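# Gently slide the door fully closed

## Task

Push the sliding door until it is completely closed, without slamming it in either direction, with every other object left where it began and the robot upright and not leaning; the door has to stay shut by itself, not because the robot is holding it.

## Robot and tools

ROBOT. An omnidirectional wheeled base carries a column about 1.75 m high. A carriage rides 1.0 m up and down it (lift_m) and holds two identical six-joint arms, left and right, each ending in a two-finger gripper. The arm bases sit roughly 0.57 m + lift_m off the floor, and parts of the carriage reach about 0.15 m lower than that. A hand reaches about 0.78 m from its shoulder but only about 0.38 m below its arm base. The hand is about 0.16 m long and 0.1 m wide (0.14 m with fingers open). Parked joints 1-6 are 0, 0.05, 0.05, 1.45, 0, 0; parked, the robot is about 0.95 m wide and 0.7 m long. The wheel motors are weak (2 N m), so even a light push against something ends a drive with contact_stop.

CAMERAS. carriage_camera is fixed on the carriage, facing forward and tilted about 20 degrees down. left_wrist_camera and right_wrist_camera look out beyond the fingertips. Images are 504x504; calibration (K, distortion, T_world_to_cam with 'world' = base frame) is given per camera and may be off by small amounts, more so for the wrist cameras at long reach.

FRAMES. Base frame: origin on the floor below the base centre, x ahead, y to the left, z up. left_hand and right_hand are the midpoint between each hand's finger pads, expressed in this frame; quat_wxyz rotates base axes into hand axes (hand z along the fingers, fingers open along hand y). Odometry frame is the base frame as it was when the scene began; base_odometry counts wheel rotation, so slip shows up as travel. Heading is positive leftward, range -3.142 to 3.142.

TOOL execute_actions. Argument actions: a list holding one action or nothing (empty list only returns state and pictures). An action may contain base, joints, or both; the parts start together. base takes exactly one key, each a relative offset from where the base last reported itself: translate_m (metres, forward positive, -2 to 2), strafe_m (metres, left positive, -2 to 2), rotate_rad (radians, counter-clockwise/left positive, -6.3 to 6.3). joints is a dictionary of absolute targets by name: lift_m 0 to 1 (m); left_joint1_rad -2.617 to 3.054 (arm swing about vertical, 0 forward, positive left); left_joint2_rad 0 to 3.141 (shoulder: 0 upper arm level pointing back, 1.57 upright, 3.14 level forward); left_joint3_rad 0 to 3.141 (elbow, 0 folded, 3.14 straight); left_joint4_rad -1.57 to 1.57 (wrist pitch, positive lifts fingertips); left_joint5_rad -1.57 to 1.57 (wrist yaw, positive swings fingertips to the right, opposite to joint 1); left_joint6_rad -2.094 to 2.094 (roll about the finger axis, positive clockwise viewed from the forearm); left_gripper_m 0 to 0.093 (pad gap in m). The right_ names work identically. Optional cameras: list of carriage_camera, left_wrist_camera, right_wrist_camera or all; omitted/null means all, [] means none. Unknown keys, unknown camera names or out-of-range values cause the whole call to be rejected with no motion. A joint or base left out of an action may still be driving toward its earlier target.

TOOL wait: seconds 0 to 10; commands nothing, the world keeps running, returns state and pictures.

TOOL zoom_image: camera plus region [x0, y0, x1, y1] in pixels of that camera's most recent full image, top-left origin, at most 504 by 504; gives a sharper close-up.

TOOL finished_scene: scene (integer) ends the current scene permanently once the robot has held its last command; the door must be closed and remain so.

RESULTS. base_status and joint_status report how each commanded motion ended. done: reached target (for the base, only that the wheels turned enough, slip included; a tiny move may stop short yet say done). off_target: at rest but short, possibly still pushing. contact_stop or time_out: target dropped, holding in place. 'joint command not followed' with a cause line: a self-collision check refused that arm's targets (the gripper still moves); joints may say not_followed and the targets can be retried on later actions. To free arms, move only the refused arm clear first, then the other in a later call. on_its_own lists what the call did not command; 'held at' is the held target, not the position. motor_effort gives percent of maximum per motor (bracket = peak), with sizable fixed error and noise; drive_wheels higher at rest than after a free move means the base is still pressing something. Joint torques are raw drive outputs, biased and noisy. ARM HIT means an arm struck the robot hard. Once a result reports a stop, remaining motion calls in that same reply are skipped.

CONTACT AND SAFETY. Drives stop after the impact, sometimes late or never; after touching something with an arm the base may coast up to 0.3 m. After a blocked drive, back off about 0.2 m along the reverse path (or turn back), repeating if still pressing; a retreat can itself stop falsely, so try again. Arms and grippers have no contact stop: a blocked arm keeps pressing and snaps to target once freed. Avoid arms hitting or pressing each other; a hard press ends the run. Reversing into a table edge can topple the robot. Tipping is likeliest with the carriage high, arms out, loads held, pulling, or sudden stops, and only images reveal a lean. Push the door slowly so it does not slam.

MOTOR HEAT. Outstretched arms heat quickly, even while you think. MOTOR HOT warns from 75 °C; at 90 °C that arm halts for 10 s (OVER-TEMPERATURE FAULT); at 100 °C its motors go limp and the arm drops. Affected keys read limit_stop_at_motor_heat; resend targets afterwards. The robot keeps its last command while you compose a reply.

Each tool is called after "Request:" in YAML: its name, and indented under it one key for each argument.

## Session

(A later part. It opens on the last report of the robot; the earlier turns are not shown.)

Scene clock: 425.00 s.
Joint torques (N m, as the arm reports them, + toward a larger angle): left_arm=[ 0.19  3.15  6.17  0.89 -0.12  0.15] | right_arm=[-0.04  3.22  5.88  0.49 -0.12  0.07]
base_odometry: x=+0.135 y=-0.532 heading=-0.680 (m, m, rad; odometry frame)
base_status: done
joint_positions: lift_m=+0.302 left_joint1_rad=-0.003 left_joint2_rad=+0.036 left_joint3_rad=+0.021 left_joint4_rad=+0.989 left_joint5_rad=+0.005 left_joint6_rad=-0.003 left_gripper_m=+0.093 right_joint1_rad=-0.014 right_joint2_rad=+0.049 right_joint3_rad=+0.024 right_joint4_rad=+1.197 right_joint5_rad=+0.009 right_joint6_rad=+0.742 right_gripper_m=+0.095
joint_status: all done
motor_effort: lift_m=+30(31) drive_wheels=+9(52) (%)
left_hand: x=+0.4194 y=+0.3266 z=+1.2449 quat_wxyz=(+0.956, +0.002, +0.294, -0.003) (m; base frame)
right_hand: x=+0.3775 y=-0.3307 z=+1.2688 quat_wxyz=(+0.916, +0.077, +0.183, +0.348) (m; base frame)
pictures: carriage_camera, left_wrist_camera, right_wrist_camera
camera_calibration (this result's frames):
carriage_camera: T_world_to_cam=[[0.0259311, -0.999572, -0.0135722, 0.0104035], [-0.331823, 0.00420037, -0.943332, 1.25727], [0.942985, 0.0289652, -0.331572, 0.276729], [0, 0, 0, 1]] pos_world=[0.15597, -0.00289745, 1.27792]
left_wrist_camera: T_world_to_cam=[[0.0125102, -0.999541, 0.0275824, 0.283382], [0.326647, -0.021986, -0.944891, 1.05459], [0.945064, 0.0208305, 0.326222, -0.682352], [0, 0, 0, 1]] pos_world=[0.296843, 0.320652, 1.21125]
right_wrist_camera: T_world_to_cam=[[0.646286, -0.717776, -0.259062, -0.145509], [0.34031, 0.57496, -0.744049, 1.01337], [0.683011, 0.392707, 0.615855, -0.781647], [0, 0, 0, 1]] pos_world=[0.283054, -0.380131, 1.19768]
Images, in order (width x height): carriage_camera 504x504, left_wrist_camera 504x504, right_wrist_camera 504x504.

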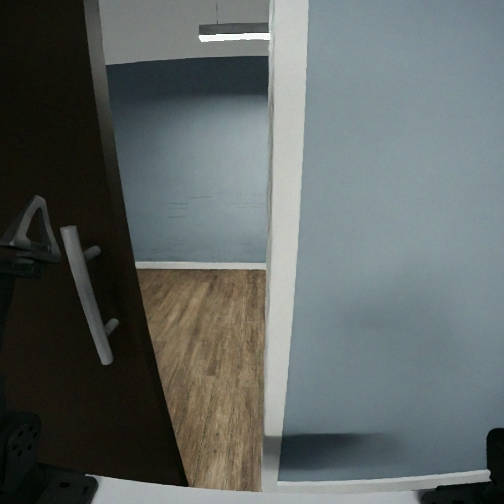

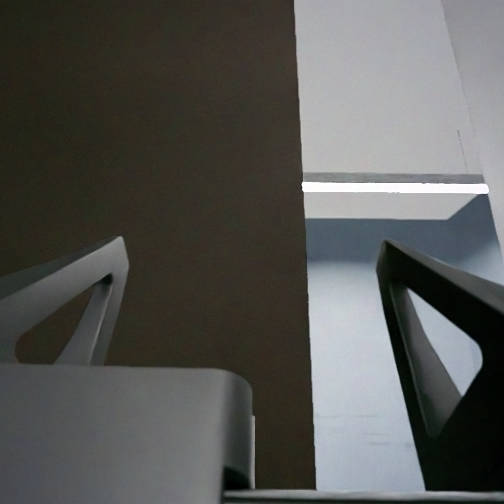

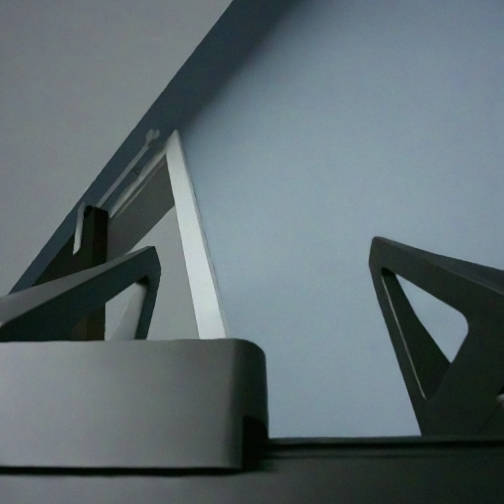

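Request:
execute_actions:
  actions:
    - {"joints": {"left_joint4_rad": 0.02}}

Scene clock: 467.70 s.
Joint torques (N m, as the arm reports them, + toward a larger angle): left_arm=[ 0.19  2.01  7.2   2.12 -0.12  0.15] | right_arm=[-0.05  3.25  5.9   0.48 -0.12  0.07]
base_odometry: x=+0.135 y=-0.532 heading=-0.680 (m, m, rad; odometry frame)
base_status: not commanded
joint_positions: lift_m=+0.302 left_joint1_rad=-0.003 left_joint2_rad=+0.036 left_joint3_rad=+0.021 left_joint4_rad=+0.018 left_joint5_rad=+0.005 left_joint6_rad=-0.003 left_gripper_m=+0.093 right_joint1_rad=-0.014 right_joint2_rad=+0.049 right_joint3_rad=+0.024 right_joint4_rad=+1.197 right_joint5_rad=+0.009 right_joint6_rad=+0.742 right_gripper_m=+0.095
joint_status: all done
motor_effort: lift_m=+31(31) drive_wheels=+10(10) (%)
left_hand: x=+0.5272 y=+0.3263 z=+1.0422 quat_wxyz=(+0.708, +0.002, +0.706, -0.004) (m; base frame)
right_hand: x=+0.3775 y=-0.3307 z=+1.2688 quat_wxyz=(+0.916, +0.077, +0.183, +0.348) (m; base frame)
pictures: carriage_camera, left_wrist_camera, right_wrist_camera
camera_calibration (this result's frames):
carriage_camera: T_world_to_cam=[[0.0259311, -0.999572, -0.0135722, 0.0104035], [-0.331823, 0.00420037, -0.943332, 1.25727], [0.942985, 0.0289652, -0.331572, 0.276729], [0, 0, 0, 1]] pos_world=[0.15597, -0.00289745, 1.27792]
left_wrist_camera: T_world_to_cam=[[0.0286309, -0.999586, 0.00296246, 0.304502], [-0.595789, -0.0194446, -0.802906, 1.16536], [0.80263, 0.0212229, -0.596099, 0.318102], [0, 0, 0, 1]] pos_world=[0.430273, 0.320285, 1.12439]
right_wrist_camera: T_world_to_cam=[[0.646286, -0.717776, -0.259062, -0.145509], [0.34031, 0.57496, -0.744049, 1.01337], [0.683011, 0.392707, 0.615855, -0.781647], [0, 0, 0, 1]] pos_world=[0.283054, -0.380131, 1.19768]
Images, in order (width x height): carriage_camera 504x504, left_wrist_camera 504x504, right_wrist_camera 504x504.

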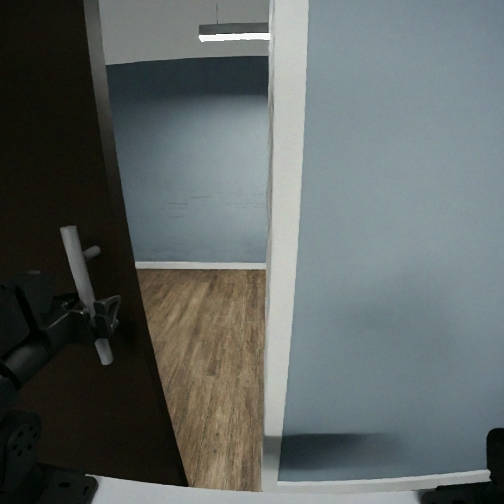

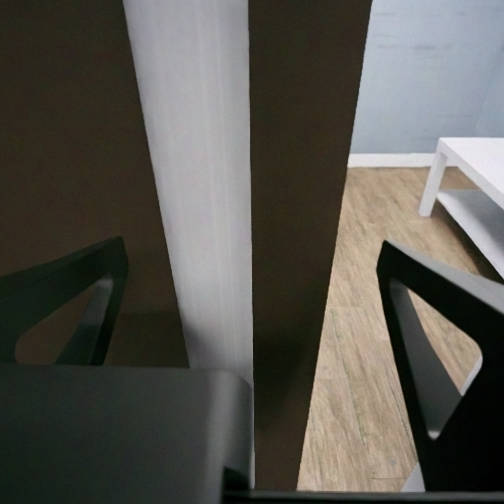

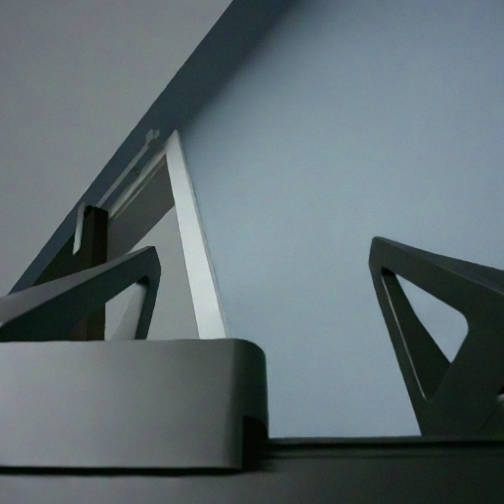

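Request:
execute_actions:
  actions:
    - {"base": {"translate_m": 0.012}, "joints": {"left_gripper_m": 0.015}}

Request:
zoom_image:
  camera: "right_wrist_camera"
  region: [40, 100, 220, 280]

Scene clock: 489.63 s.
Joint torques (N m, as the arm reports them, + toward a larger angle): left_arm=[-0.61  2.26  7.17  2.21  0.34  0.23] | right_arm=[-0.02  3.28  5.89  0.51 -0.13  0.07]
base_odometry: x=+0.144 y=-0.539 heading=-0.680 (m, m, rad; odometry frame)
base_status: done
joint_positions: lift_m=+0.302 left_joint1_rad=+0.009 left_joint2_rad=+0.033 left_joint3_rad=+0.021 left_joint4_rad=+0.010 left_joint5_rad=-0.040 left_joint6_rad=-0.011 left_gripper_m=+0.024 right_joint1_rad=-0.014 right_joint2_rad=+0.049 right_joint3_rad=+0.024 right_joint4_rad=+1.196 right_joint5_rad=+0.009 right_joint6_rad=+0.742 right_gripper_m=+0.095
joint_status: left_gripper_m off_target (ended at +0.024, target +0.015)
motor_effort: lift_m=+31(31) drive_wheels=-16(37) (%)
left_hand: x=+0.5268 y=+0.3371 z=+1.0409 quat_wxyz=(+0.706, -0.022, +0.708, +0.014) (m; base frame)
right_hand: x=+0.3778 y=-0.3306 z=+1.2687 quat_wxyz=(+0.916, +0.077, +0.183, +0.349) (m; base frame)
pictures: carriage_camera, left_wrist_camera, right_wrist_camera
camera_calibration (this result's frames):
carriage_camera: T_world_to_cam=[[0.0259311, -0.999572, -0.0135722, 0.0104035], [-0.331823, 0.00420037, -0.943332, 1.25727], [0.942985, 0.0289652, -0.331572, 0.276729], [0, 0, 0, 1]] pos_world=[0.15597, -0.00289745, 1.27792]
left_wrist_camera: T_world_to_cam=[[0.0861597, -0.996224, 0.0107056, 0.275838], [-0.597636, -0.0602789, -0.799498, 1.17544], [0.797124, 0.0624865, -0.600573, 0.31102], [0, 0, 0, 1]] pos_world=[0.430799, 0.326217, 1.1236]
right_wrist_camera: T_world_to_cam=[[0.6462, -0.717762, -0.259314, -0.145257], [0.339281, 0.57455, -0.744836, 1.01438], [0.683604, 0.393333, 0.614796, -0.780484], [0, 0, 0, 1]] pos_world=[0.283248, -0.38008, 1.19772]
Images, in order (width x height): carriage_camera 504x504, left_wrist_camera 504x504, right_wrist_camera 504x504.

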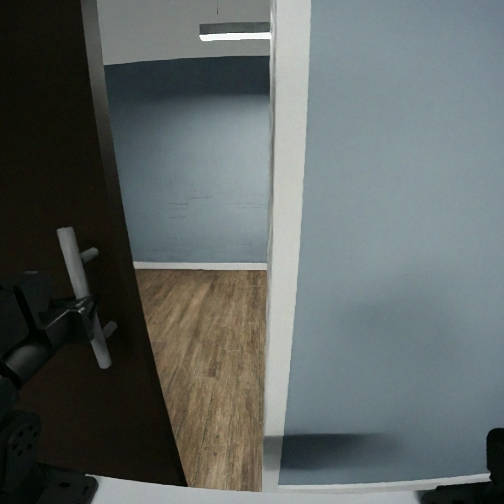

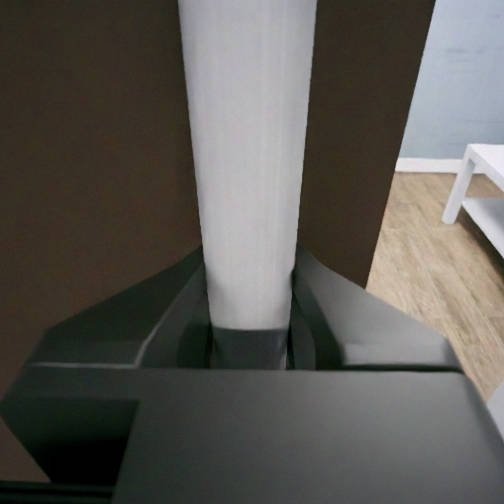

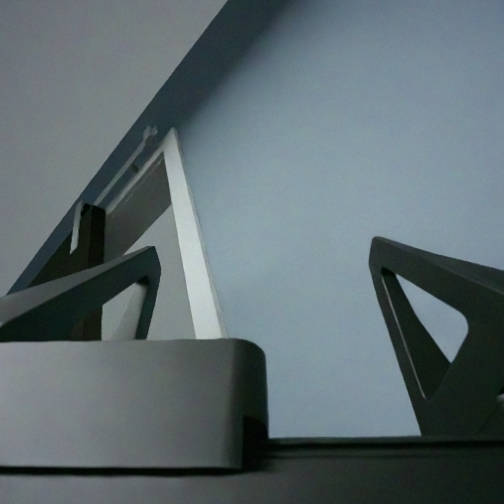

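Region (40, 100, 220, 280) of right_wrist_camera's 504x504 image, scaled by 2.800, with more detail than that image has.

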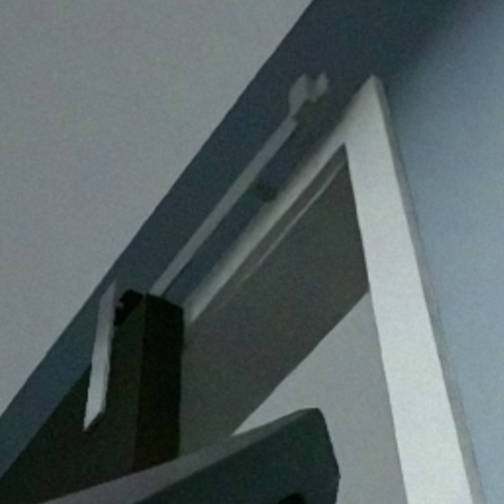

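Request:
execute_actions:
  actions:
    - {"base": {"strafe_m": -0.25}, "joints": {"left_joint5_rad": 0.3, "left_joint1_rad": -0.06}}

Scene clock: 543.00 s.
Joint torques (N m, as the arm reports them, + toward a larger angle): left_arm=[0.28 0.09 7.19 1.85 0.16 0.24] | right_arm=[-0.04  3.27  5.89  0.52 -0.1   0.07]
base_odometry: x=-0.013 y=-0.734 heading=-0.680 (m, m, rad; odometry frame)
base_status: done
joint_positions: lift_m=+0.302 left_joint1_rad=-0.063 left_joint2_rad=+0.060 left_joint3_rad=+0.021 left_joint4_rad=+0.043 left_joint5_rad=+0.274 left_joint6_rad=-0.012 left_gripper_m=+0.024 right_joint1_rad=-0.014 right_joint2_rad=+0.049 right_joint3_rad=+0.024 right_joint4_rad=+1.196 right_joint5_rad=+0.008 right_joint6_rad=+0.742 right_gripper_m=+0.095
joint_status: left_joint5_rad off_target (ended at +0.274, target +0.300); the others done
motor_effort: lift_m=+32(31) drive_wheels=-18(77) (%)
left_hand: x=+0.5189 y=+0.2659 z=+1.0430 quat_wxyz=(+0.698, +0.115, +0.696, -0.123) (m; base frame)
right_hand: x=+0.3778 y=-0.3305 z=+1.2687 quat_wxyz=(+0.916, +0.077, +0.183, +0.349) (m; base frame)
pictures: carriage_camera, left_wrist_camera, right_wrist_camera
camera_calibration (this result's frames):
carriage_camera: T_world_to_cam=[[0.0259311, -0.999572, -0.0135722, 0.0104035], [-0.331823, 0.00420037, -0.943332, 1.25727], [0.942985, 0.0289652, -0.331572, 0.276729], [0, 0, 0, 1]] pos_world=[0.15597, -0.00289745, 1.27792]
left_wrist_camera: T_world_to_cam=[[-0.296823, -0.954875, 0.0105023, 0.393555], [-0.570915, 0.168631, -0.803505, 1.09757], [0.765475, -0.244495, -0.595206, 0.415486], [0, 0, 0, 1]] pos_world=[0.425391, 0.292295, 1.12507]
right_wrist_camera: T_world_to_cam=[[0.64641, -0.717752, -0.258816, -0.145873], [0.339103, 0.574127, -0.745243, 1.01475], [0.683493, 0.393968, 0.614513, -0.779926], [0, 0, 0, 1]] pos_world=[0.283265, -0.380027, 1.19775]
Images, in order (width x height): carriage_camera 504x504, left_wrist_camera 504x504, right_wrist_camera 504x504.

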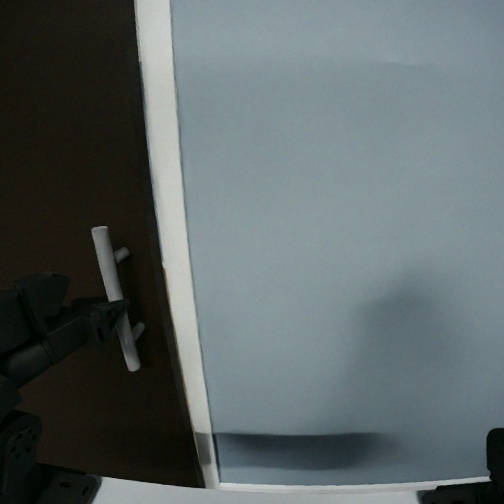

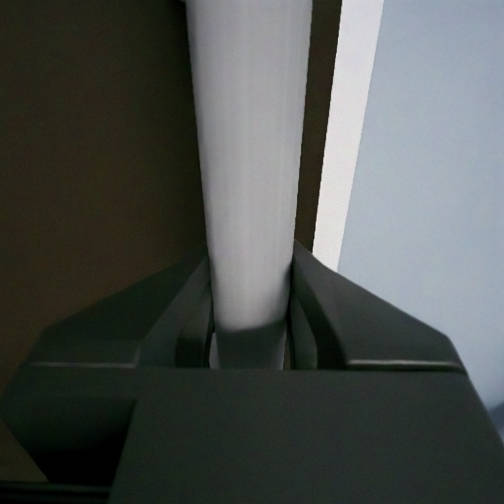

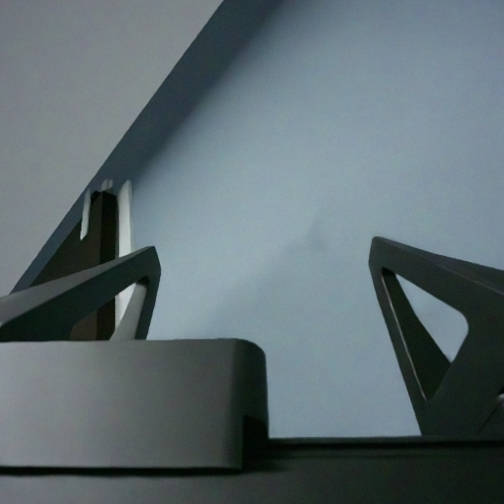

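Request:
zoom_image:
  camera: "right_wrist_camera"
  region: [50, 150, 170, 270]

Request:
zoom_image:
  camera: "carriage_camera"
  region: [80, 200, 260, 500]

Region (50, 150, 170, 270) of right_wrist_camera's 504x504 image, scaled by 4.200, with more detail than that image has.

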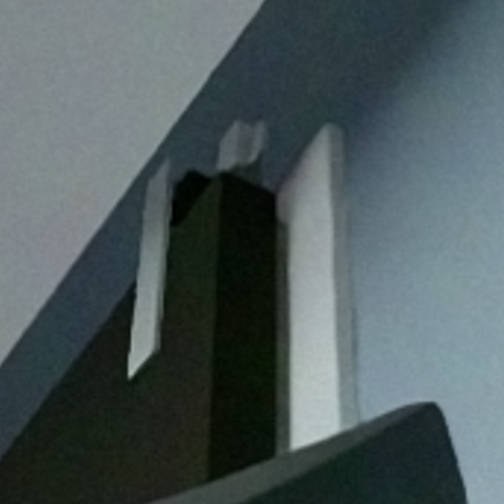

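Region (80, 200, 260, 500) of carriage_camera's 504x504 image, scaled by 1.680, with more detail than that image has; it fills the left 302 columns of this view, and the rest is white.

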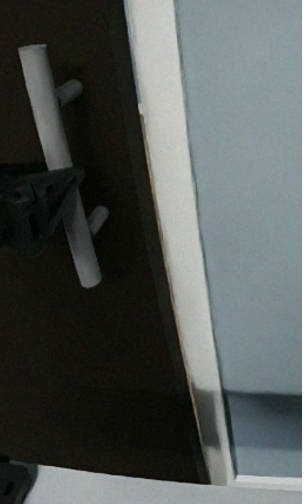

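Request:
execute_actions:
  actions:
    - {"base": {"strafe_m": -0.03}, "joints": {"right_joint5_rad": -0.1}}

Scene clock: 581.50 s.
Joint torques (N m, as the arm reports them, + toward a larger angle): left_arm=[-1.92  0.92  7.2   2.01  1.19  0.24] | right_arm=[-0.04  3.25  5.88  0.51 -0.08  0.08]
base_odometry: x=-0.032 y=-0.757 heading=-0.679 (m, m, rad; odometry frame)
base_status: done
joint_positions: lift_m=+0.302 left_joint1_rad=-0.033 left_joint2_rad=+0.050 left_joint3_rad=+0.021 left_joint4_rad=+0.028 left_joint5_rad=+0.176 left_joint6_rad=-0.012 left_gripper_m=+0.024 right_joint1_rad=-0.014 right_joint2_rad=+0.049 right_joint3_rad=+0.024 right_joint4_rad=+1.196 right_joint5_rad=-0.090 right_joint6_rad=+0.742 right_gripper_m=+0.095
joint_status: all done
motor_effort: lift_m=+32(31) drive_wheels=+13(51) (%)
left_hand: x=+0.5243 y=+0.2895 z=+1.0415 quat_wxyz=(+0.703, +0.070, +0.704, -0.078) (m; base frame)
right_hand: x=+0.3776 y=-0.3137 z=+1.2681 quat_wxyz=(+0.912, +0.032, +0.201, +0.357) (m; base frame)
pictures: carriage_camera, left_wrist_camera, right_wrist_camera
camera_calibration (this result's frames):
carriage_camera: T_world_to_cam=[[0.0259311, -0.999572, -0.0135722, 0.0104035], [-0.331823, 0.00420037, -0.943332, 1.25727], [0.942985, 0.0289652, -0.331572, 0.276729], [0, 0, 0, 1]] pos_world=[0.15597, -0.00289745, 1.27792]
left_wrist_camera: T_world_to_cam=[[-0.172272, -0.98498, 0.0117068, 0.359822], [-0.592061, 0.0940378, -0.800388, 1.12494], [0.787265, -0.144815, -0.599368, 0.380314], [0, 0, 0, 1]] pos_world=[0.428611, 0.303706, 1.12412]
right_wrist_camera: T_world_to_cam=[[0.673447, -0.71306, -0.194971, -0.223608], [0.317687, 0.517317, -0.794644, 1.05762], [0.667491, 0.473211, 0.574915, -0.704962], [0, 0, 0, 1]] pos_world=[0.285151, -0.372978, 1.20213]
Images, in order (width x height): carriage_camera 504x504, left_wrist_camera 504x504, right_wrist_camera 504x504.

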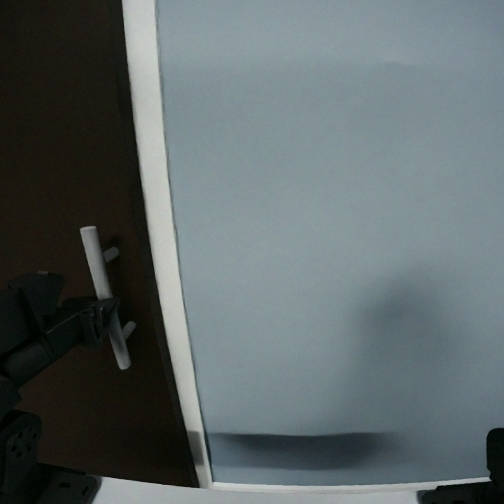

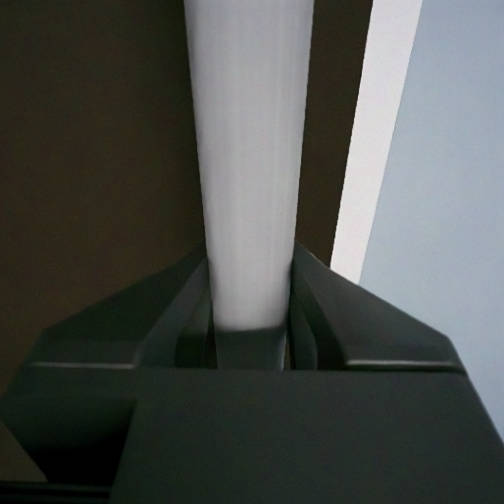

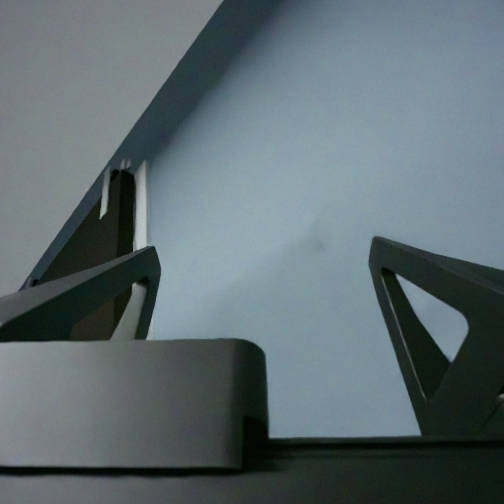

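Request:
execute_actions:
  actions: []

Scene clock: 584.67 s.
Joint torques (N m, as the arm reports them, + toward a larger angle): left_arm=[-1.87  0.9   7.18  2.02  1.18  0.24] | right_arm=[-0.05  3.23  5.9   0.5  -0.07  0.07]
base_odometry: x=-0.032 y=-0.757 heading=-0.679 (m, m, rad; odometry frame)
base_status: done
joint_positions: lift_m=+0.302 left_joint1_rad=-0.033 left_joint2_rad=+0.050 left_joint3_rad=+0.021 left_joint4_rad=+0.028 left_joint5_rad=+0.177 left_joint6_rad=-0.012 left_gripper_m=+0.024 right_joint1_rad=-0.014 right_joint2_rad=+0.049 right_joint3_rad=+0.024 right_joint4_rad=+1.196 right_joint5_rad=-0.090 right_joint6_rad=+0.742 right_gripper_m=+0.095
joint_status: all done
motor_effort: lift_m=+32(31) drive_wheels=+13(51) (%)
left_hand: x=+0.5243 y=+0.2894 z=+1.0415 quat_wxyz=(+0.703, +0.070, +0.704, -0.078) (m; base frame)
right_hand: x=+0.3776 y=-0.3137 z=+1.2681 quat_wxyz=(+0.912, +0.032, +0.201, +0.357) (m; base frame)
pictures: carriage_camera, left_wrist_camera, right_wrist_camera
camera_calibration (this result's frames):
carriage_camera: T_world_to_cam=[[0.0259311, -0.999572, -0.0135722, 0.0104035], [-0.331823, 0.00420037, -0.943332, 1.25727], [0.942985, 0.0289652, -0.331572, 0.276729], [0, 0, 0, 1]] pos_world=[0.15597, -0.00289745, 1.27792]
left_wrist_camera: T_world_to_cam=[[-0.172647, -0.984914, 0.0117071, 0.359934], [-0.592025, 0.0942635, -0.800388, 1.12485], [0.78721, -0.145116, -0.599368, 0.380432], [0, 0, 0, 1]] pos_world=[0.428603, 0.303678, 1.12412]
right_wrist_camera: T_world_to_cam=[[0.673447, -0.71306, -0.194971, -0.223608], [0.317687, 0.517317, -0.794644, 1.05762], [0.667491, 0.473211, 0.574915, -0.704962], [0, 0, 0, 1]] pos_world=[0.285151, -0.372978, 1.20213]
Images, in order (width x height): carriage_camera 504x504, left_wrist_camera 504x504, right_wrist_camera 504x504.

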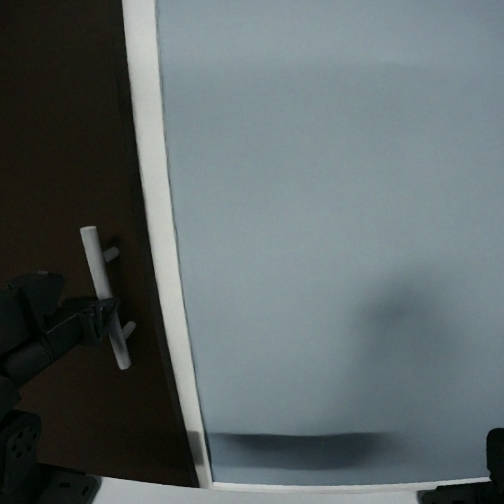

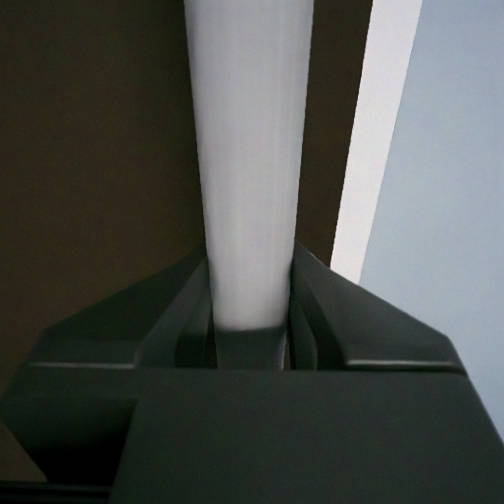

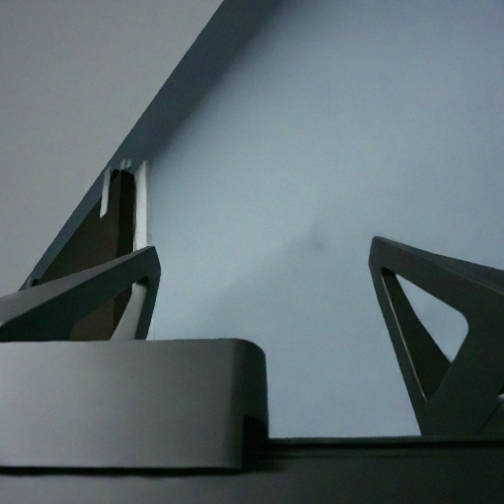

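Request:
zoom_image:
  camera: "right_wrist_camera"
  region: [70, 130, 190, 250]

Request:
zoom_image:
  camera: "carriage_camera"
  region: [80, 200, 260, 500]

Region (70, 130, 190, 250) of right_wrist_camera's 504x504 image, scaled by 4.200, with more detail than that image has.

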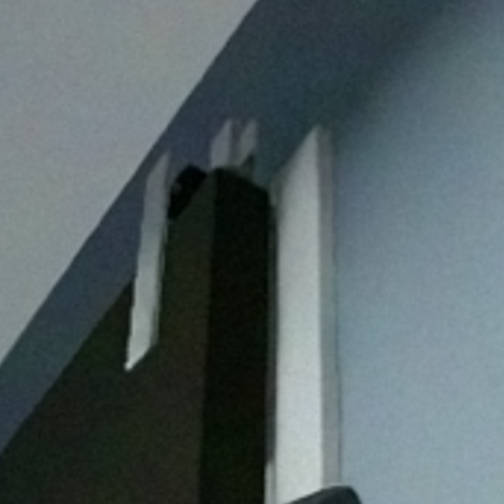

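Region (80, 200, 260, 500) of carriage_camera's 504x504 image, scaled by 1.680, with more detail than that image has; it fills the left 302 columns of this view, and the rest is white.

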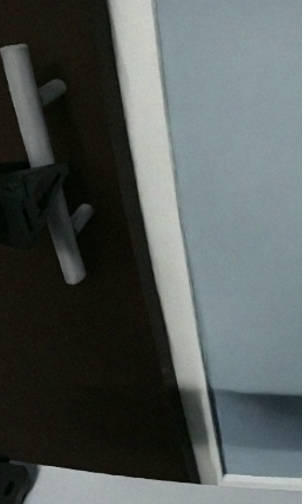

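Request:
execute_actions:
  actions:
    - {"base": {"strafe_m": -0.03}, "joints": {"right_joint5_rad": -0.2}}

Scene clock: 595.60 s.
Joint torques (N m, as the arm reports them, + toward a larger angle): left_arm=[-2.23  1.43  7.15  2.09  1.33  0.24] | right_arm=[-0.03  3.27  5.86  0.51 -0.03  0.07]
base_odometry: x=-0.050 y=-0.780 heading=-0.679 (m, m, rad; odometry frame)
base_status: done
joint_positions: lift_m=+0.302 left_joint1_rad=-0.028 left_joint2_rad=+0.044 left_joint3_rad=+0.021 left_joint4_rad=+0.023 left_joint5_rad=+0.162 left_joint6_rad=-0.012 left_gripper_m=+0.024 right_joint1_rad=-0.014 right_joint2_rad=+0.049 right_joint3_rad=+0.024 right_joint4_rad=+1.196 right_joint5_rad=-0.190 right_joint6_rad=+0.742 right_gripper_m=+0.095
joint_status: all done
motor_effort: lift_m=+32(31) drive_wheels=+12(63) (%)
left_hand: x=+0.5245 y=+0.2931 z=+1.0418 quat_wxyz=(+0.704, +0.063, +0.704, -0.071) (m; base frame)
right_hand: x=+0.3769 y=-0.2967 z=+1.2659 quat_wxyz=(+0.905, -0.013, +0.218, +0.365) (m; base frame)
pictures: carriage_camera, left_wrist_camera, right_wrist_camera
camera_calibration (this result's frames):
carriage_camera: T_world_to_cam=[[0.0259311, -0.999572, -0.0135722, 0.0104035], [-0.331823, 0.00420037, -0.943332, 1.25727], [0.942985, 0.0289652, -0.331572, 0.276729], [0, 0, 0, 1]] pos_world=[0.15597, -0.00289745, 1.27792]
left_wrist_camera: T_world_to_cam=[[-0.153472, -0.988086, 0.0115072, 0.354701], [-0.592525, 0.0827006, -0.801295, 1.12948], [0.790797, -0.129795, -0.598158, 0.373279], [0, 0, 0, 1]] pos_world=[0.428492, 0.305517, 1.12424]
right_wrist_camera: T_world_to_cam=[[0.700778, -0.701309, -0.130675, -0.299639], [0.297756, 0.454006, -0.839774, 1.09315], [0.648268, 0.549586, 0.526976, -0.620688], [0, 0, 0, 1]] pos_world=[0.286861, -0.365315, 1.20593]
Images, in order (width x height): carriage_camera 504x504, left_wrist_camera 504x504, right_wrist_camera 504x504.

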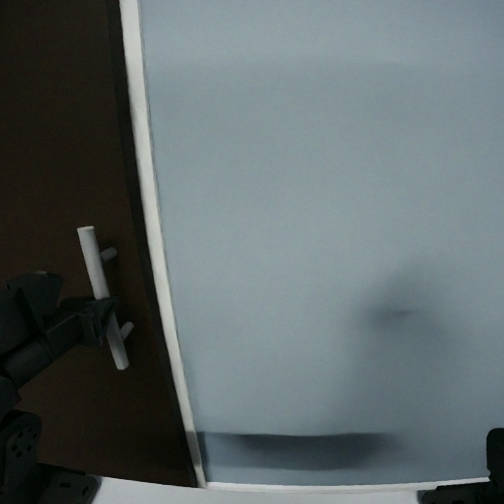

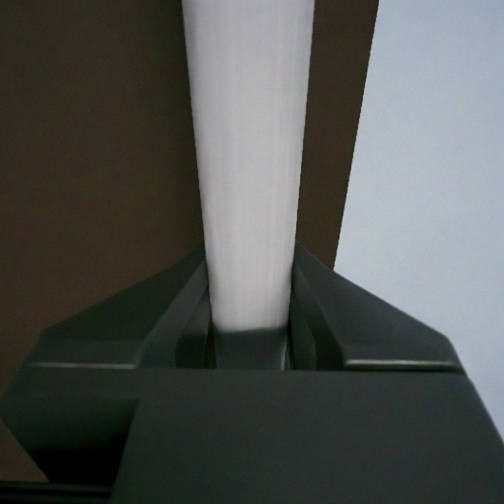

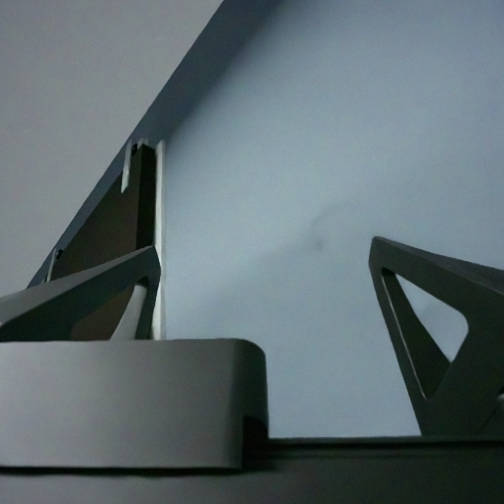

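Request:
zoom_image:
  camera: "right_wrist_camera"
  region: [90, 110, 210, 230]

Region (90, 110, 210, 230) of right_wrist_camera's 504x504 image, scaled by 4.200, with more detail than that image has.

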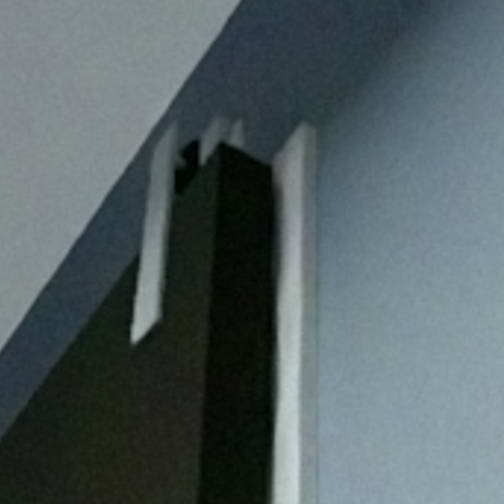

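Request:
execute_actions:
  actions:
    - {"joints": {"left_joint5_rad": 0.45}}

Scene clock: 606.47 s.
Joint torques (N m, as the arm reports them, + toward a larger angle): left_arm=[-2.87  1.43  7.17  2.04  2.36  0.24] | right_arm=[-0.06  3.23  5.9   0.48 -0.03  0.08]
base_odometry: x=-0.050 y=-0.780 heading=-0.679 (m, m, rad; odometry frame)
base_status: not commanded
joint_positions: lift_m=+0.302 left_joint1_rad=-0.019 left_joint2_rad=+0.044 left_joint3_rad=+0.021 left_joint4_rad=+0.025 left_joint5_rad=+0.209 left_joint6_rad=-0.012 left_gripper_m=+0.024 right_joint1_rad=-0.014 right_joint2_rad=+0.049 right_joint3_rad=+0.024 right_joint4_rad=+1.196 right_joint5_rad=-0.190 right_joint6_rad=+0.742 right_gripper_m=+0.095
joint_status: left_joint5_rad off_target (ended at +0.209, target +0.450)
motor_effort: lift_m=+31(31) drive_wheels=+12(12) (%)
left_hand: x=+0.5232 y=+0.2876 z=+1.0422 quat_wxyz=(+0.703, +0.076, +0.702, -0.084) (m; base frame)
right_hand: x=+0.3769 y=-0.2967 z=+1.2659 quat_wxyz=(+0.905, -0.013, +0.218, +0.365) (m; base frame)
pictures: carriage_camera, left_wrist_camera, right_wrist_camera
camera_calibration (this result's frames):
carriage_camera: T_world_to_cam=[[0.0259311, -0.999572, -0.0135722, 0.0104035], [-0.331823, 0.00420037, -0.943332, 1.25727], [0.942985, 0.0289652, -0.331572, 0.276729], [0, 0, 0, 1]] pos_world=[0.15597, -0.00289745, 1.27792]
left_wrist_camera: T_world_to_cam=[[-0.190317, -0.98166, 0.0111352, 0.366793], [-0.58749, 0.104796, -0.802417, 1.12171], [0.786534, -0.159255, -0.596659, 0.383012], [0, 0, 0, 1]] pos_world=[0.427546, 0.303512, 1.12452]
right_wrist_camera: T_world_to_cam=[[0.700778, -0.701309, -0.130675, -0.299639], [0.297756, 0.454006, -0.839774, 1.09315], [0.648268, 0.549586, 0.526976, -0.620688], [0, 0, 0, 1]] pos_world=[0.286861, -0.365315, 1.20593]
Images, in order (width x height): carriage_camera 504x504, left_wrist_camera 504x504, right_wrist_camera 504x504.

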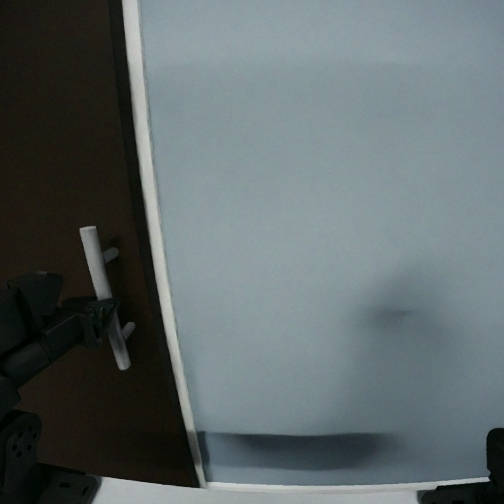

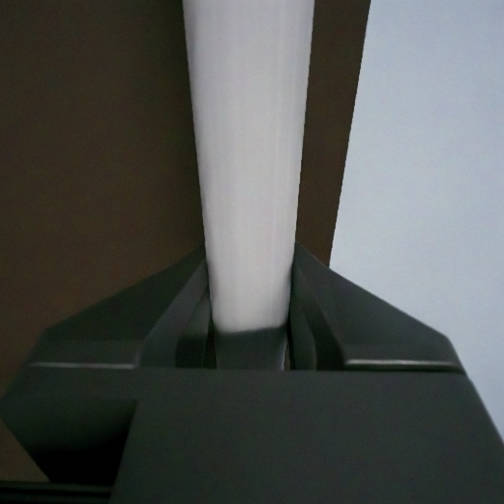

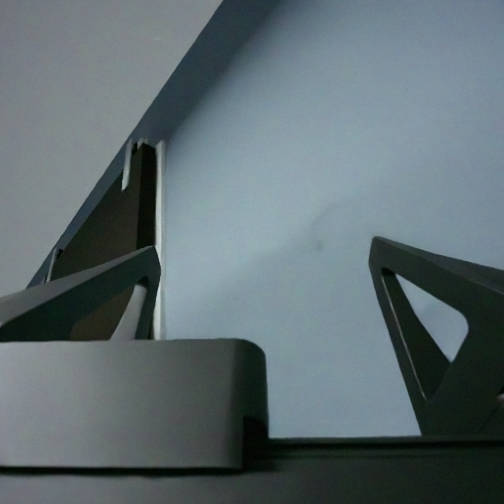

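Request:
execute_actions:
  actions: []

Request:
zoom_image:
  camera: "right_wrist_camera"
  region: [90, 110, 210, 230]

Scene clock: 610.83 s.
Joint torques (N m, as the arm reports them, + toward a larger angle): left_arm=[-2.85  1.42  7.17  2.04  2.36  0.24] | right_arm=[-0.04  3.24  5.91  0.49 -0.02  0.08]
base_odometry: x=-0.050 y=-0.780 heading=-0.679 (m, m, rad; odometry frame)
base_status: not commanded
joint_positions: lift_m=+0.302 left_joint1_rad=-0.019 left_joint2_rad=+0.044 left_joint3_rad=+0.021 left_joint4_rad=+0.025 left_joint5_rad=+0.209 left_joint6_rad=-0.012 left_gripper_m=+0.024 right_joint1_rad=-0.014 right_joint2_rad=+0.049 right_joint3_rad=+0.024 right_joint4_rad=+1.196 right_joint5_rad=-0.190 right_joint6_rad=+0.742 right_gripper_m=+0.095
joint_status: left_joint5_rad off_target (ended at +0.209, target +0.450)
motor_effort: lift_m=+31(31) drive_wheels=+12(12) (%)
left_hand: x=+0.5232 y=+0.2875 z=+1.0422 quat_wxyz=(+0.703, +0.076, +0.702, -0.085) (m; base frame)
right_hand: x=+0.3769 y=-0.2967 z=+1.2659 quat_wxyz=(+0.905, -0.013, +0.218, +0.365) (m; base frame)
pictures: carriage_camera, left_wrist_camera, right_wrist_camera
camera_calibration (this result's frames):
carriage_camera: T_world_to_cam=[[0.0259311, -0.999572, -0.0135722, 0.0104035], [-0.331823, 0.00420037, -0.943332, 1.25727], [0.942985, 0.0289652, -0.331572, 0.276729], [0, 0, 0, 1]] pos_world=[0.15597, -0.00289745, 1.27792]
left_wrist_camera: T_world_to_cam=[[-0.190691, -0.981587, 0.0111341, 0.366904], [-0.58745, 0.105021, -0.802417, 1.12162], [0.786473, -0.159555, -0.59666, 0.383131], [0, 0, 0, 1]] pos_world=[0.427538, 0.303485, 1.12452]
right_wrist_camera: T_world_to_cam=[[0.700778, -0.701309, -0.130675, -0.299639], [0.297756, 0.454006, -0.839774, 1.09315], [0.648268, 0.549586, 0.526976, -0.620688], [0, 0, 0, 1]] pos_world=[0.286861, -0.365315, 1.20593]
Images, in order (width x height): carriage_camera 504x504, left_wrist_camera 504x504, right_wrist_camera 504x504.

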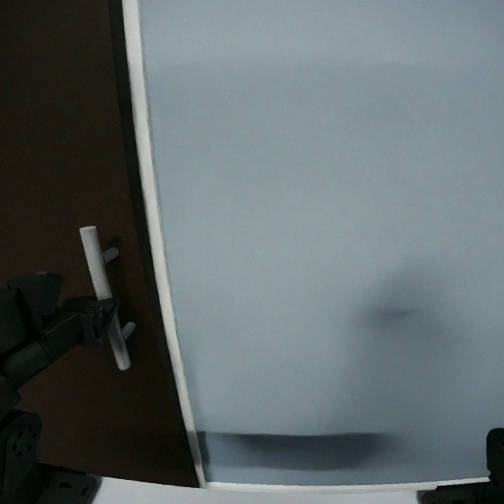

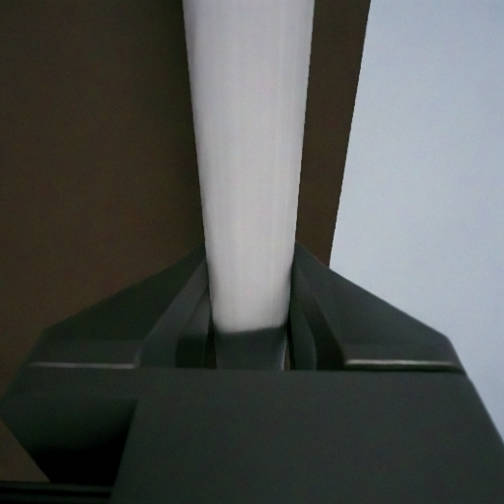

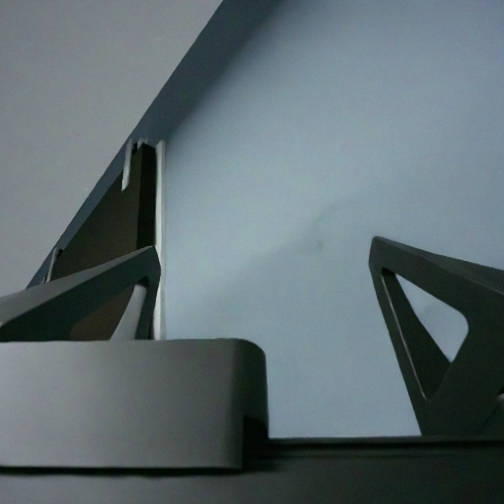

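Region (90, 110, 210, 230) of right_wrist_camera's 504x504 image, scaled by 4.200, with more detail than that image has.

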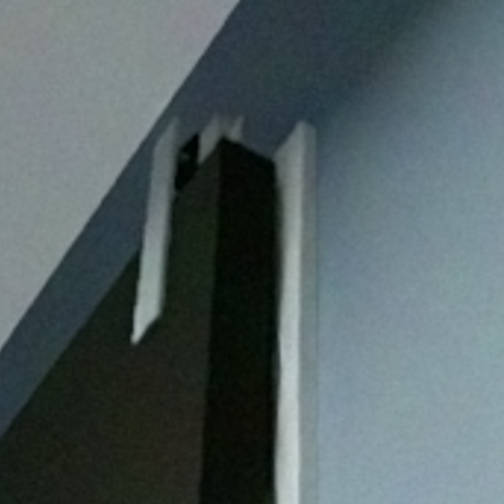

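Request:
execute_actions:
  actions:
    - {"joints": {"left_joint1_rad": -0.17}}

Scene clock: 647.57 s.
Joint torques (N m, as the arm reports them, + toward a larger angle): left_arm=[-4.2   1.03  7.2   2.    3.    0.24] | right_arm=[-0.05  3.27  5.85  0.52 -0.01  0.08]
base_odometry: x=-0.050 y=-0.780 heading=-0.679 (m, m, rad; odometry frame)
base_status: not commanded
joint_positions: lift_m=+0.302 left_joint1_rad=-0.109 left_joint2_rad=+0.049 left_joint3_rad=+0.021 left_joint4_rad=+0.032 left_joint5_rad=+0.146 left_joint6_rad=-0.012 left_gripper_m=+0.024 right_joint1_rad=-0.014 right_joint2_rad=+0.049 right_joint3_rad=+0.024 right_joint4_rad=+1.196 right_joint5_rad=-0.190 right_joint6_rad=+0.742 right_gripper_m=+0.095
joint_status: left_joint1_rad off_target (ended at -0.109, target -0.170)
motor_effort: lift_m=+32(31) drive_wheels=+15(15) (%)
left_hand: x=+0.5220 y=+0.2760 z=+1.0428 quat_wxyz=(+0.703, +0.086, +0.700, -0.094) (m; base frame)
right_hand: x=+0.3769 y=-0.2967 z=+1.2659 quat_wxyz=(+0.905, -0.013, +0.218, +0.365) (m; base frame)
pictures: carriage_camera, left_wrist_camera, right_wrist_camera
camera_calibration (this result's frames):
carriage_camera: T_world_to_cam=[[0.0259311, -0.999572, -0.0135722, 0.0104035], [-0.331823, 0.00420037, -0.943332, 1.25727], [0.942985, 0.0289652, -0.331572, 0.276729], [0, 0, 0, 1]] pos_world=[0.15597, -0.00289745, 1.27792]
left_wrist_camera: T_world_to_cam=[[-0.217226, -0.976058, 0.011105, 0.367771], [-0.582879, 0.12058, -0.803563, 1.11706], [0.782985, -0.181027, -0.595117, 0.388744], [0, 0, 0, 1]] pos_world=[0.426619, 0.294644, 1.12489]
right_wrist_camera: T_world_to_cam=[[0.700778, -0.701309, -0.130675, -0.299639], [0.297756, 0.454006, -0.839774, 1.09315], [0.648268, 0.549586, 0.526976, -0.620688], [0, 0, 0, 1]] pos_world=[0.286861, -0.365315, 1.20593]
Images, in order (width x height): carriage_camera 504x504, left_wrist_camera 504x504, right_wrist_camera 504x504.

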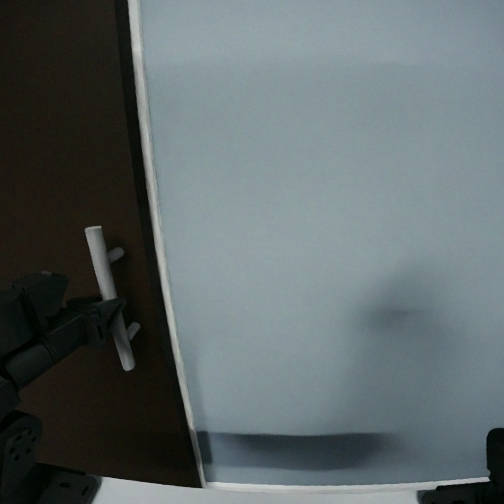

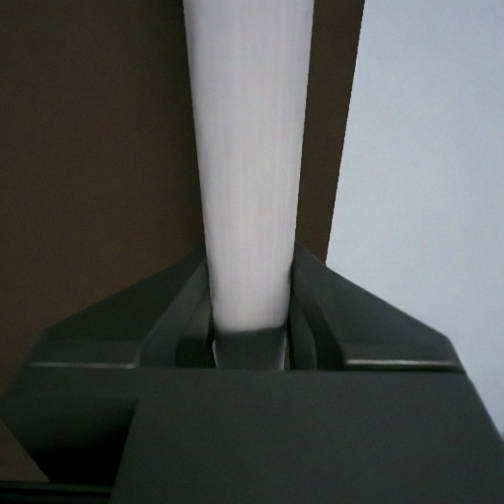

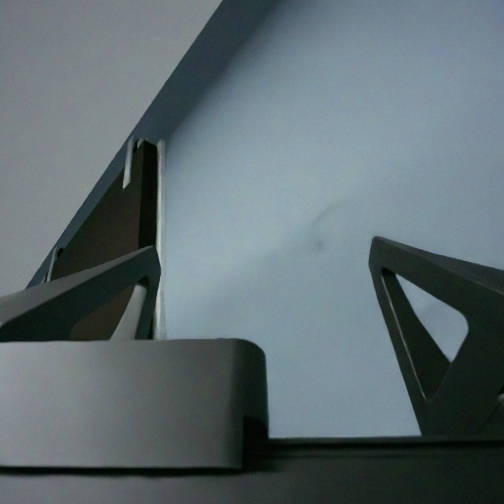

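Request:
execute_actions:
  actions: []

Request:
zoom_image:
  camera: "right_wrist_camera"
  region: [100, 120, 190, 210]

Scene clock: 657.37 s.
Joint torques (N m, as the arm reports them, + toward a larger angle): left_arm=[-4.21  0.99  7.18  1.98  3.    0.24] | right_arm=[-0.05  3.24  5.88  0.5  -0.02  0.09]
base_odometry: x=-0.050 y=-0.780 heading=-0.679 (m, m, rad; odometry frame)
base_status: not commanded
joint_positions: lift_m=+0.302 left_joint1_rad=-0.109 left_joint2_rad=+0.049 left_joint3_rad=+0.021 left_joint4_rad=+0.032 left_joint5_rad=+0.146 left_joint6_rad=-0.012 left_gripper_m=+0.024 right_joint1_rad=-0.014 right_joint2_rad=+0.049 right_joint3_rad=+0.024 right_joint4_rad=+1.196 right_joint5_rad=-0.190 right_joint6_rad=+0.742 right_gripper_m=+0.095
joint_status: left_joint1_rad off_target (ended at -0.109, target -0.170)
motor_effort: lift_m=+31(31) drive_wheels=+15(15) (%)
left_hand: x=+0.5220 y=+0.2760 z=+1.0428 quat_wxyz=(+0.703, +0.086, +0.700, -0.094) (m; base frame)
right_hand: x=+0.3769 y=-0.2967 z=+1.2659 quat_wxyz=(+0.905, -0.013, +0.218, +0.365) (m; base frame)
pictures: carriage_camera, left_wrist_camera, right_wrist_camera
camera_calibration (this result's frames):
carriage_camera: T_world_to_cam=[[0.0259311, -0.999572, -0.0135722, 0.0104035], [-0.331823, 0.00420037, -0.943332, 1.25727], [0.942985, 0.0289652, -0.331572, 0.276729], [0, 0, 0, 1]] pos_world=[0.15597, -0.00289745, 1.27792]
left_wrist_camera: T_world_to_cam=[[-0.217226, -0.976058, 0.011105, 0.367771], [-0.582879, 0.12058, -0.803563, 1.11706], [0.782985, -0.181027, -0.595117, 0.388744], [0, 0, 0, 1]] pos_world=[0.426619, 0.294644, 1.12489]
right_wrist_camera: T_world_to_cam=[[0.700778, -0.701309, -0.130675, -0.299639], [0.297756, 0.454006, -0.839774, 1.09315], [0.648268, 0.549586, 0.526976, -0.620688], [0, 0, 0, 1]] pos_world=[0.286861, -0.365315, 1.20593]
Images, in order (width x height): carriage_camera 504x504, left_wrist_camera 504x504, right_wrist_camera 504x504.

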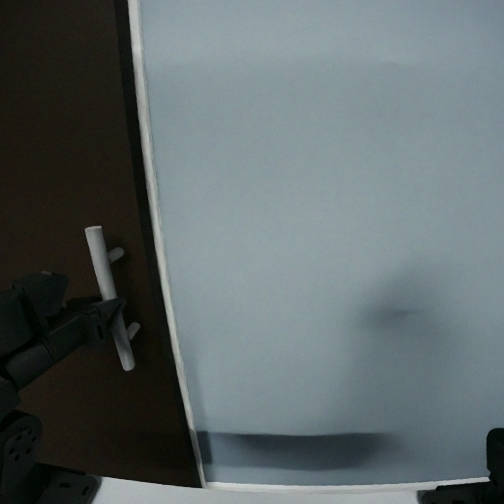

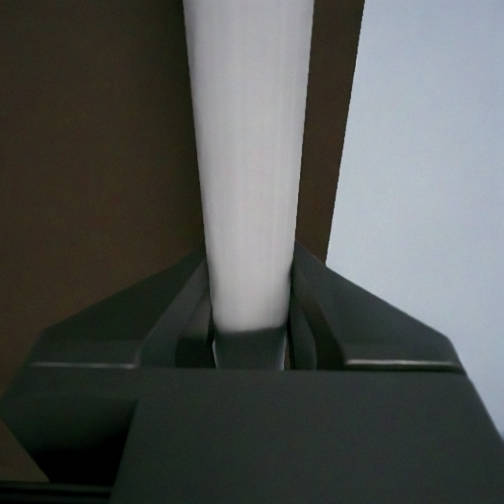

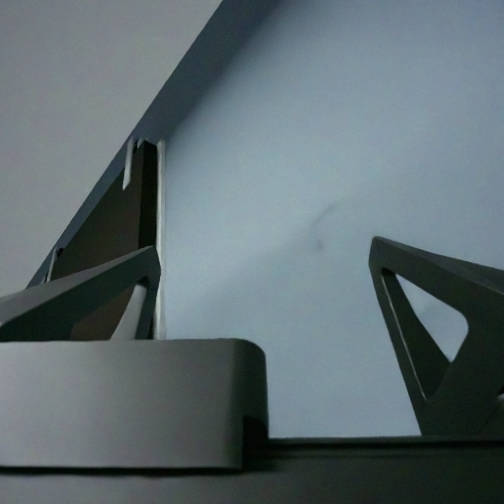

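Region (100, 120, 190, 210) of right_wrist_camera's 504x504 image, scaled by 5.600, with more detail than that image has.

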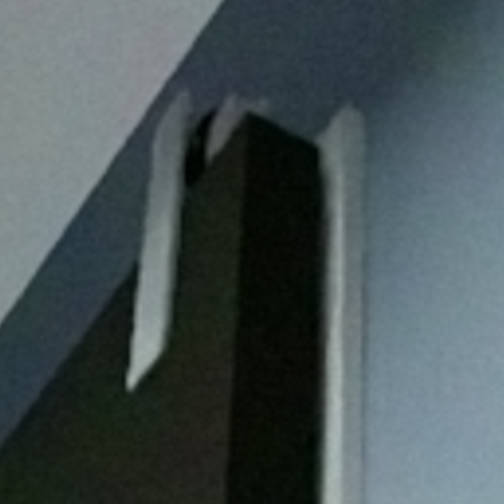

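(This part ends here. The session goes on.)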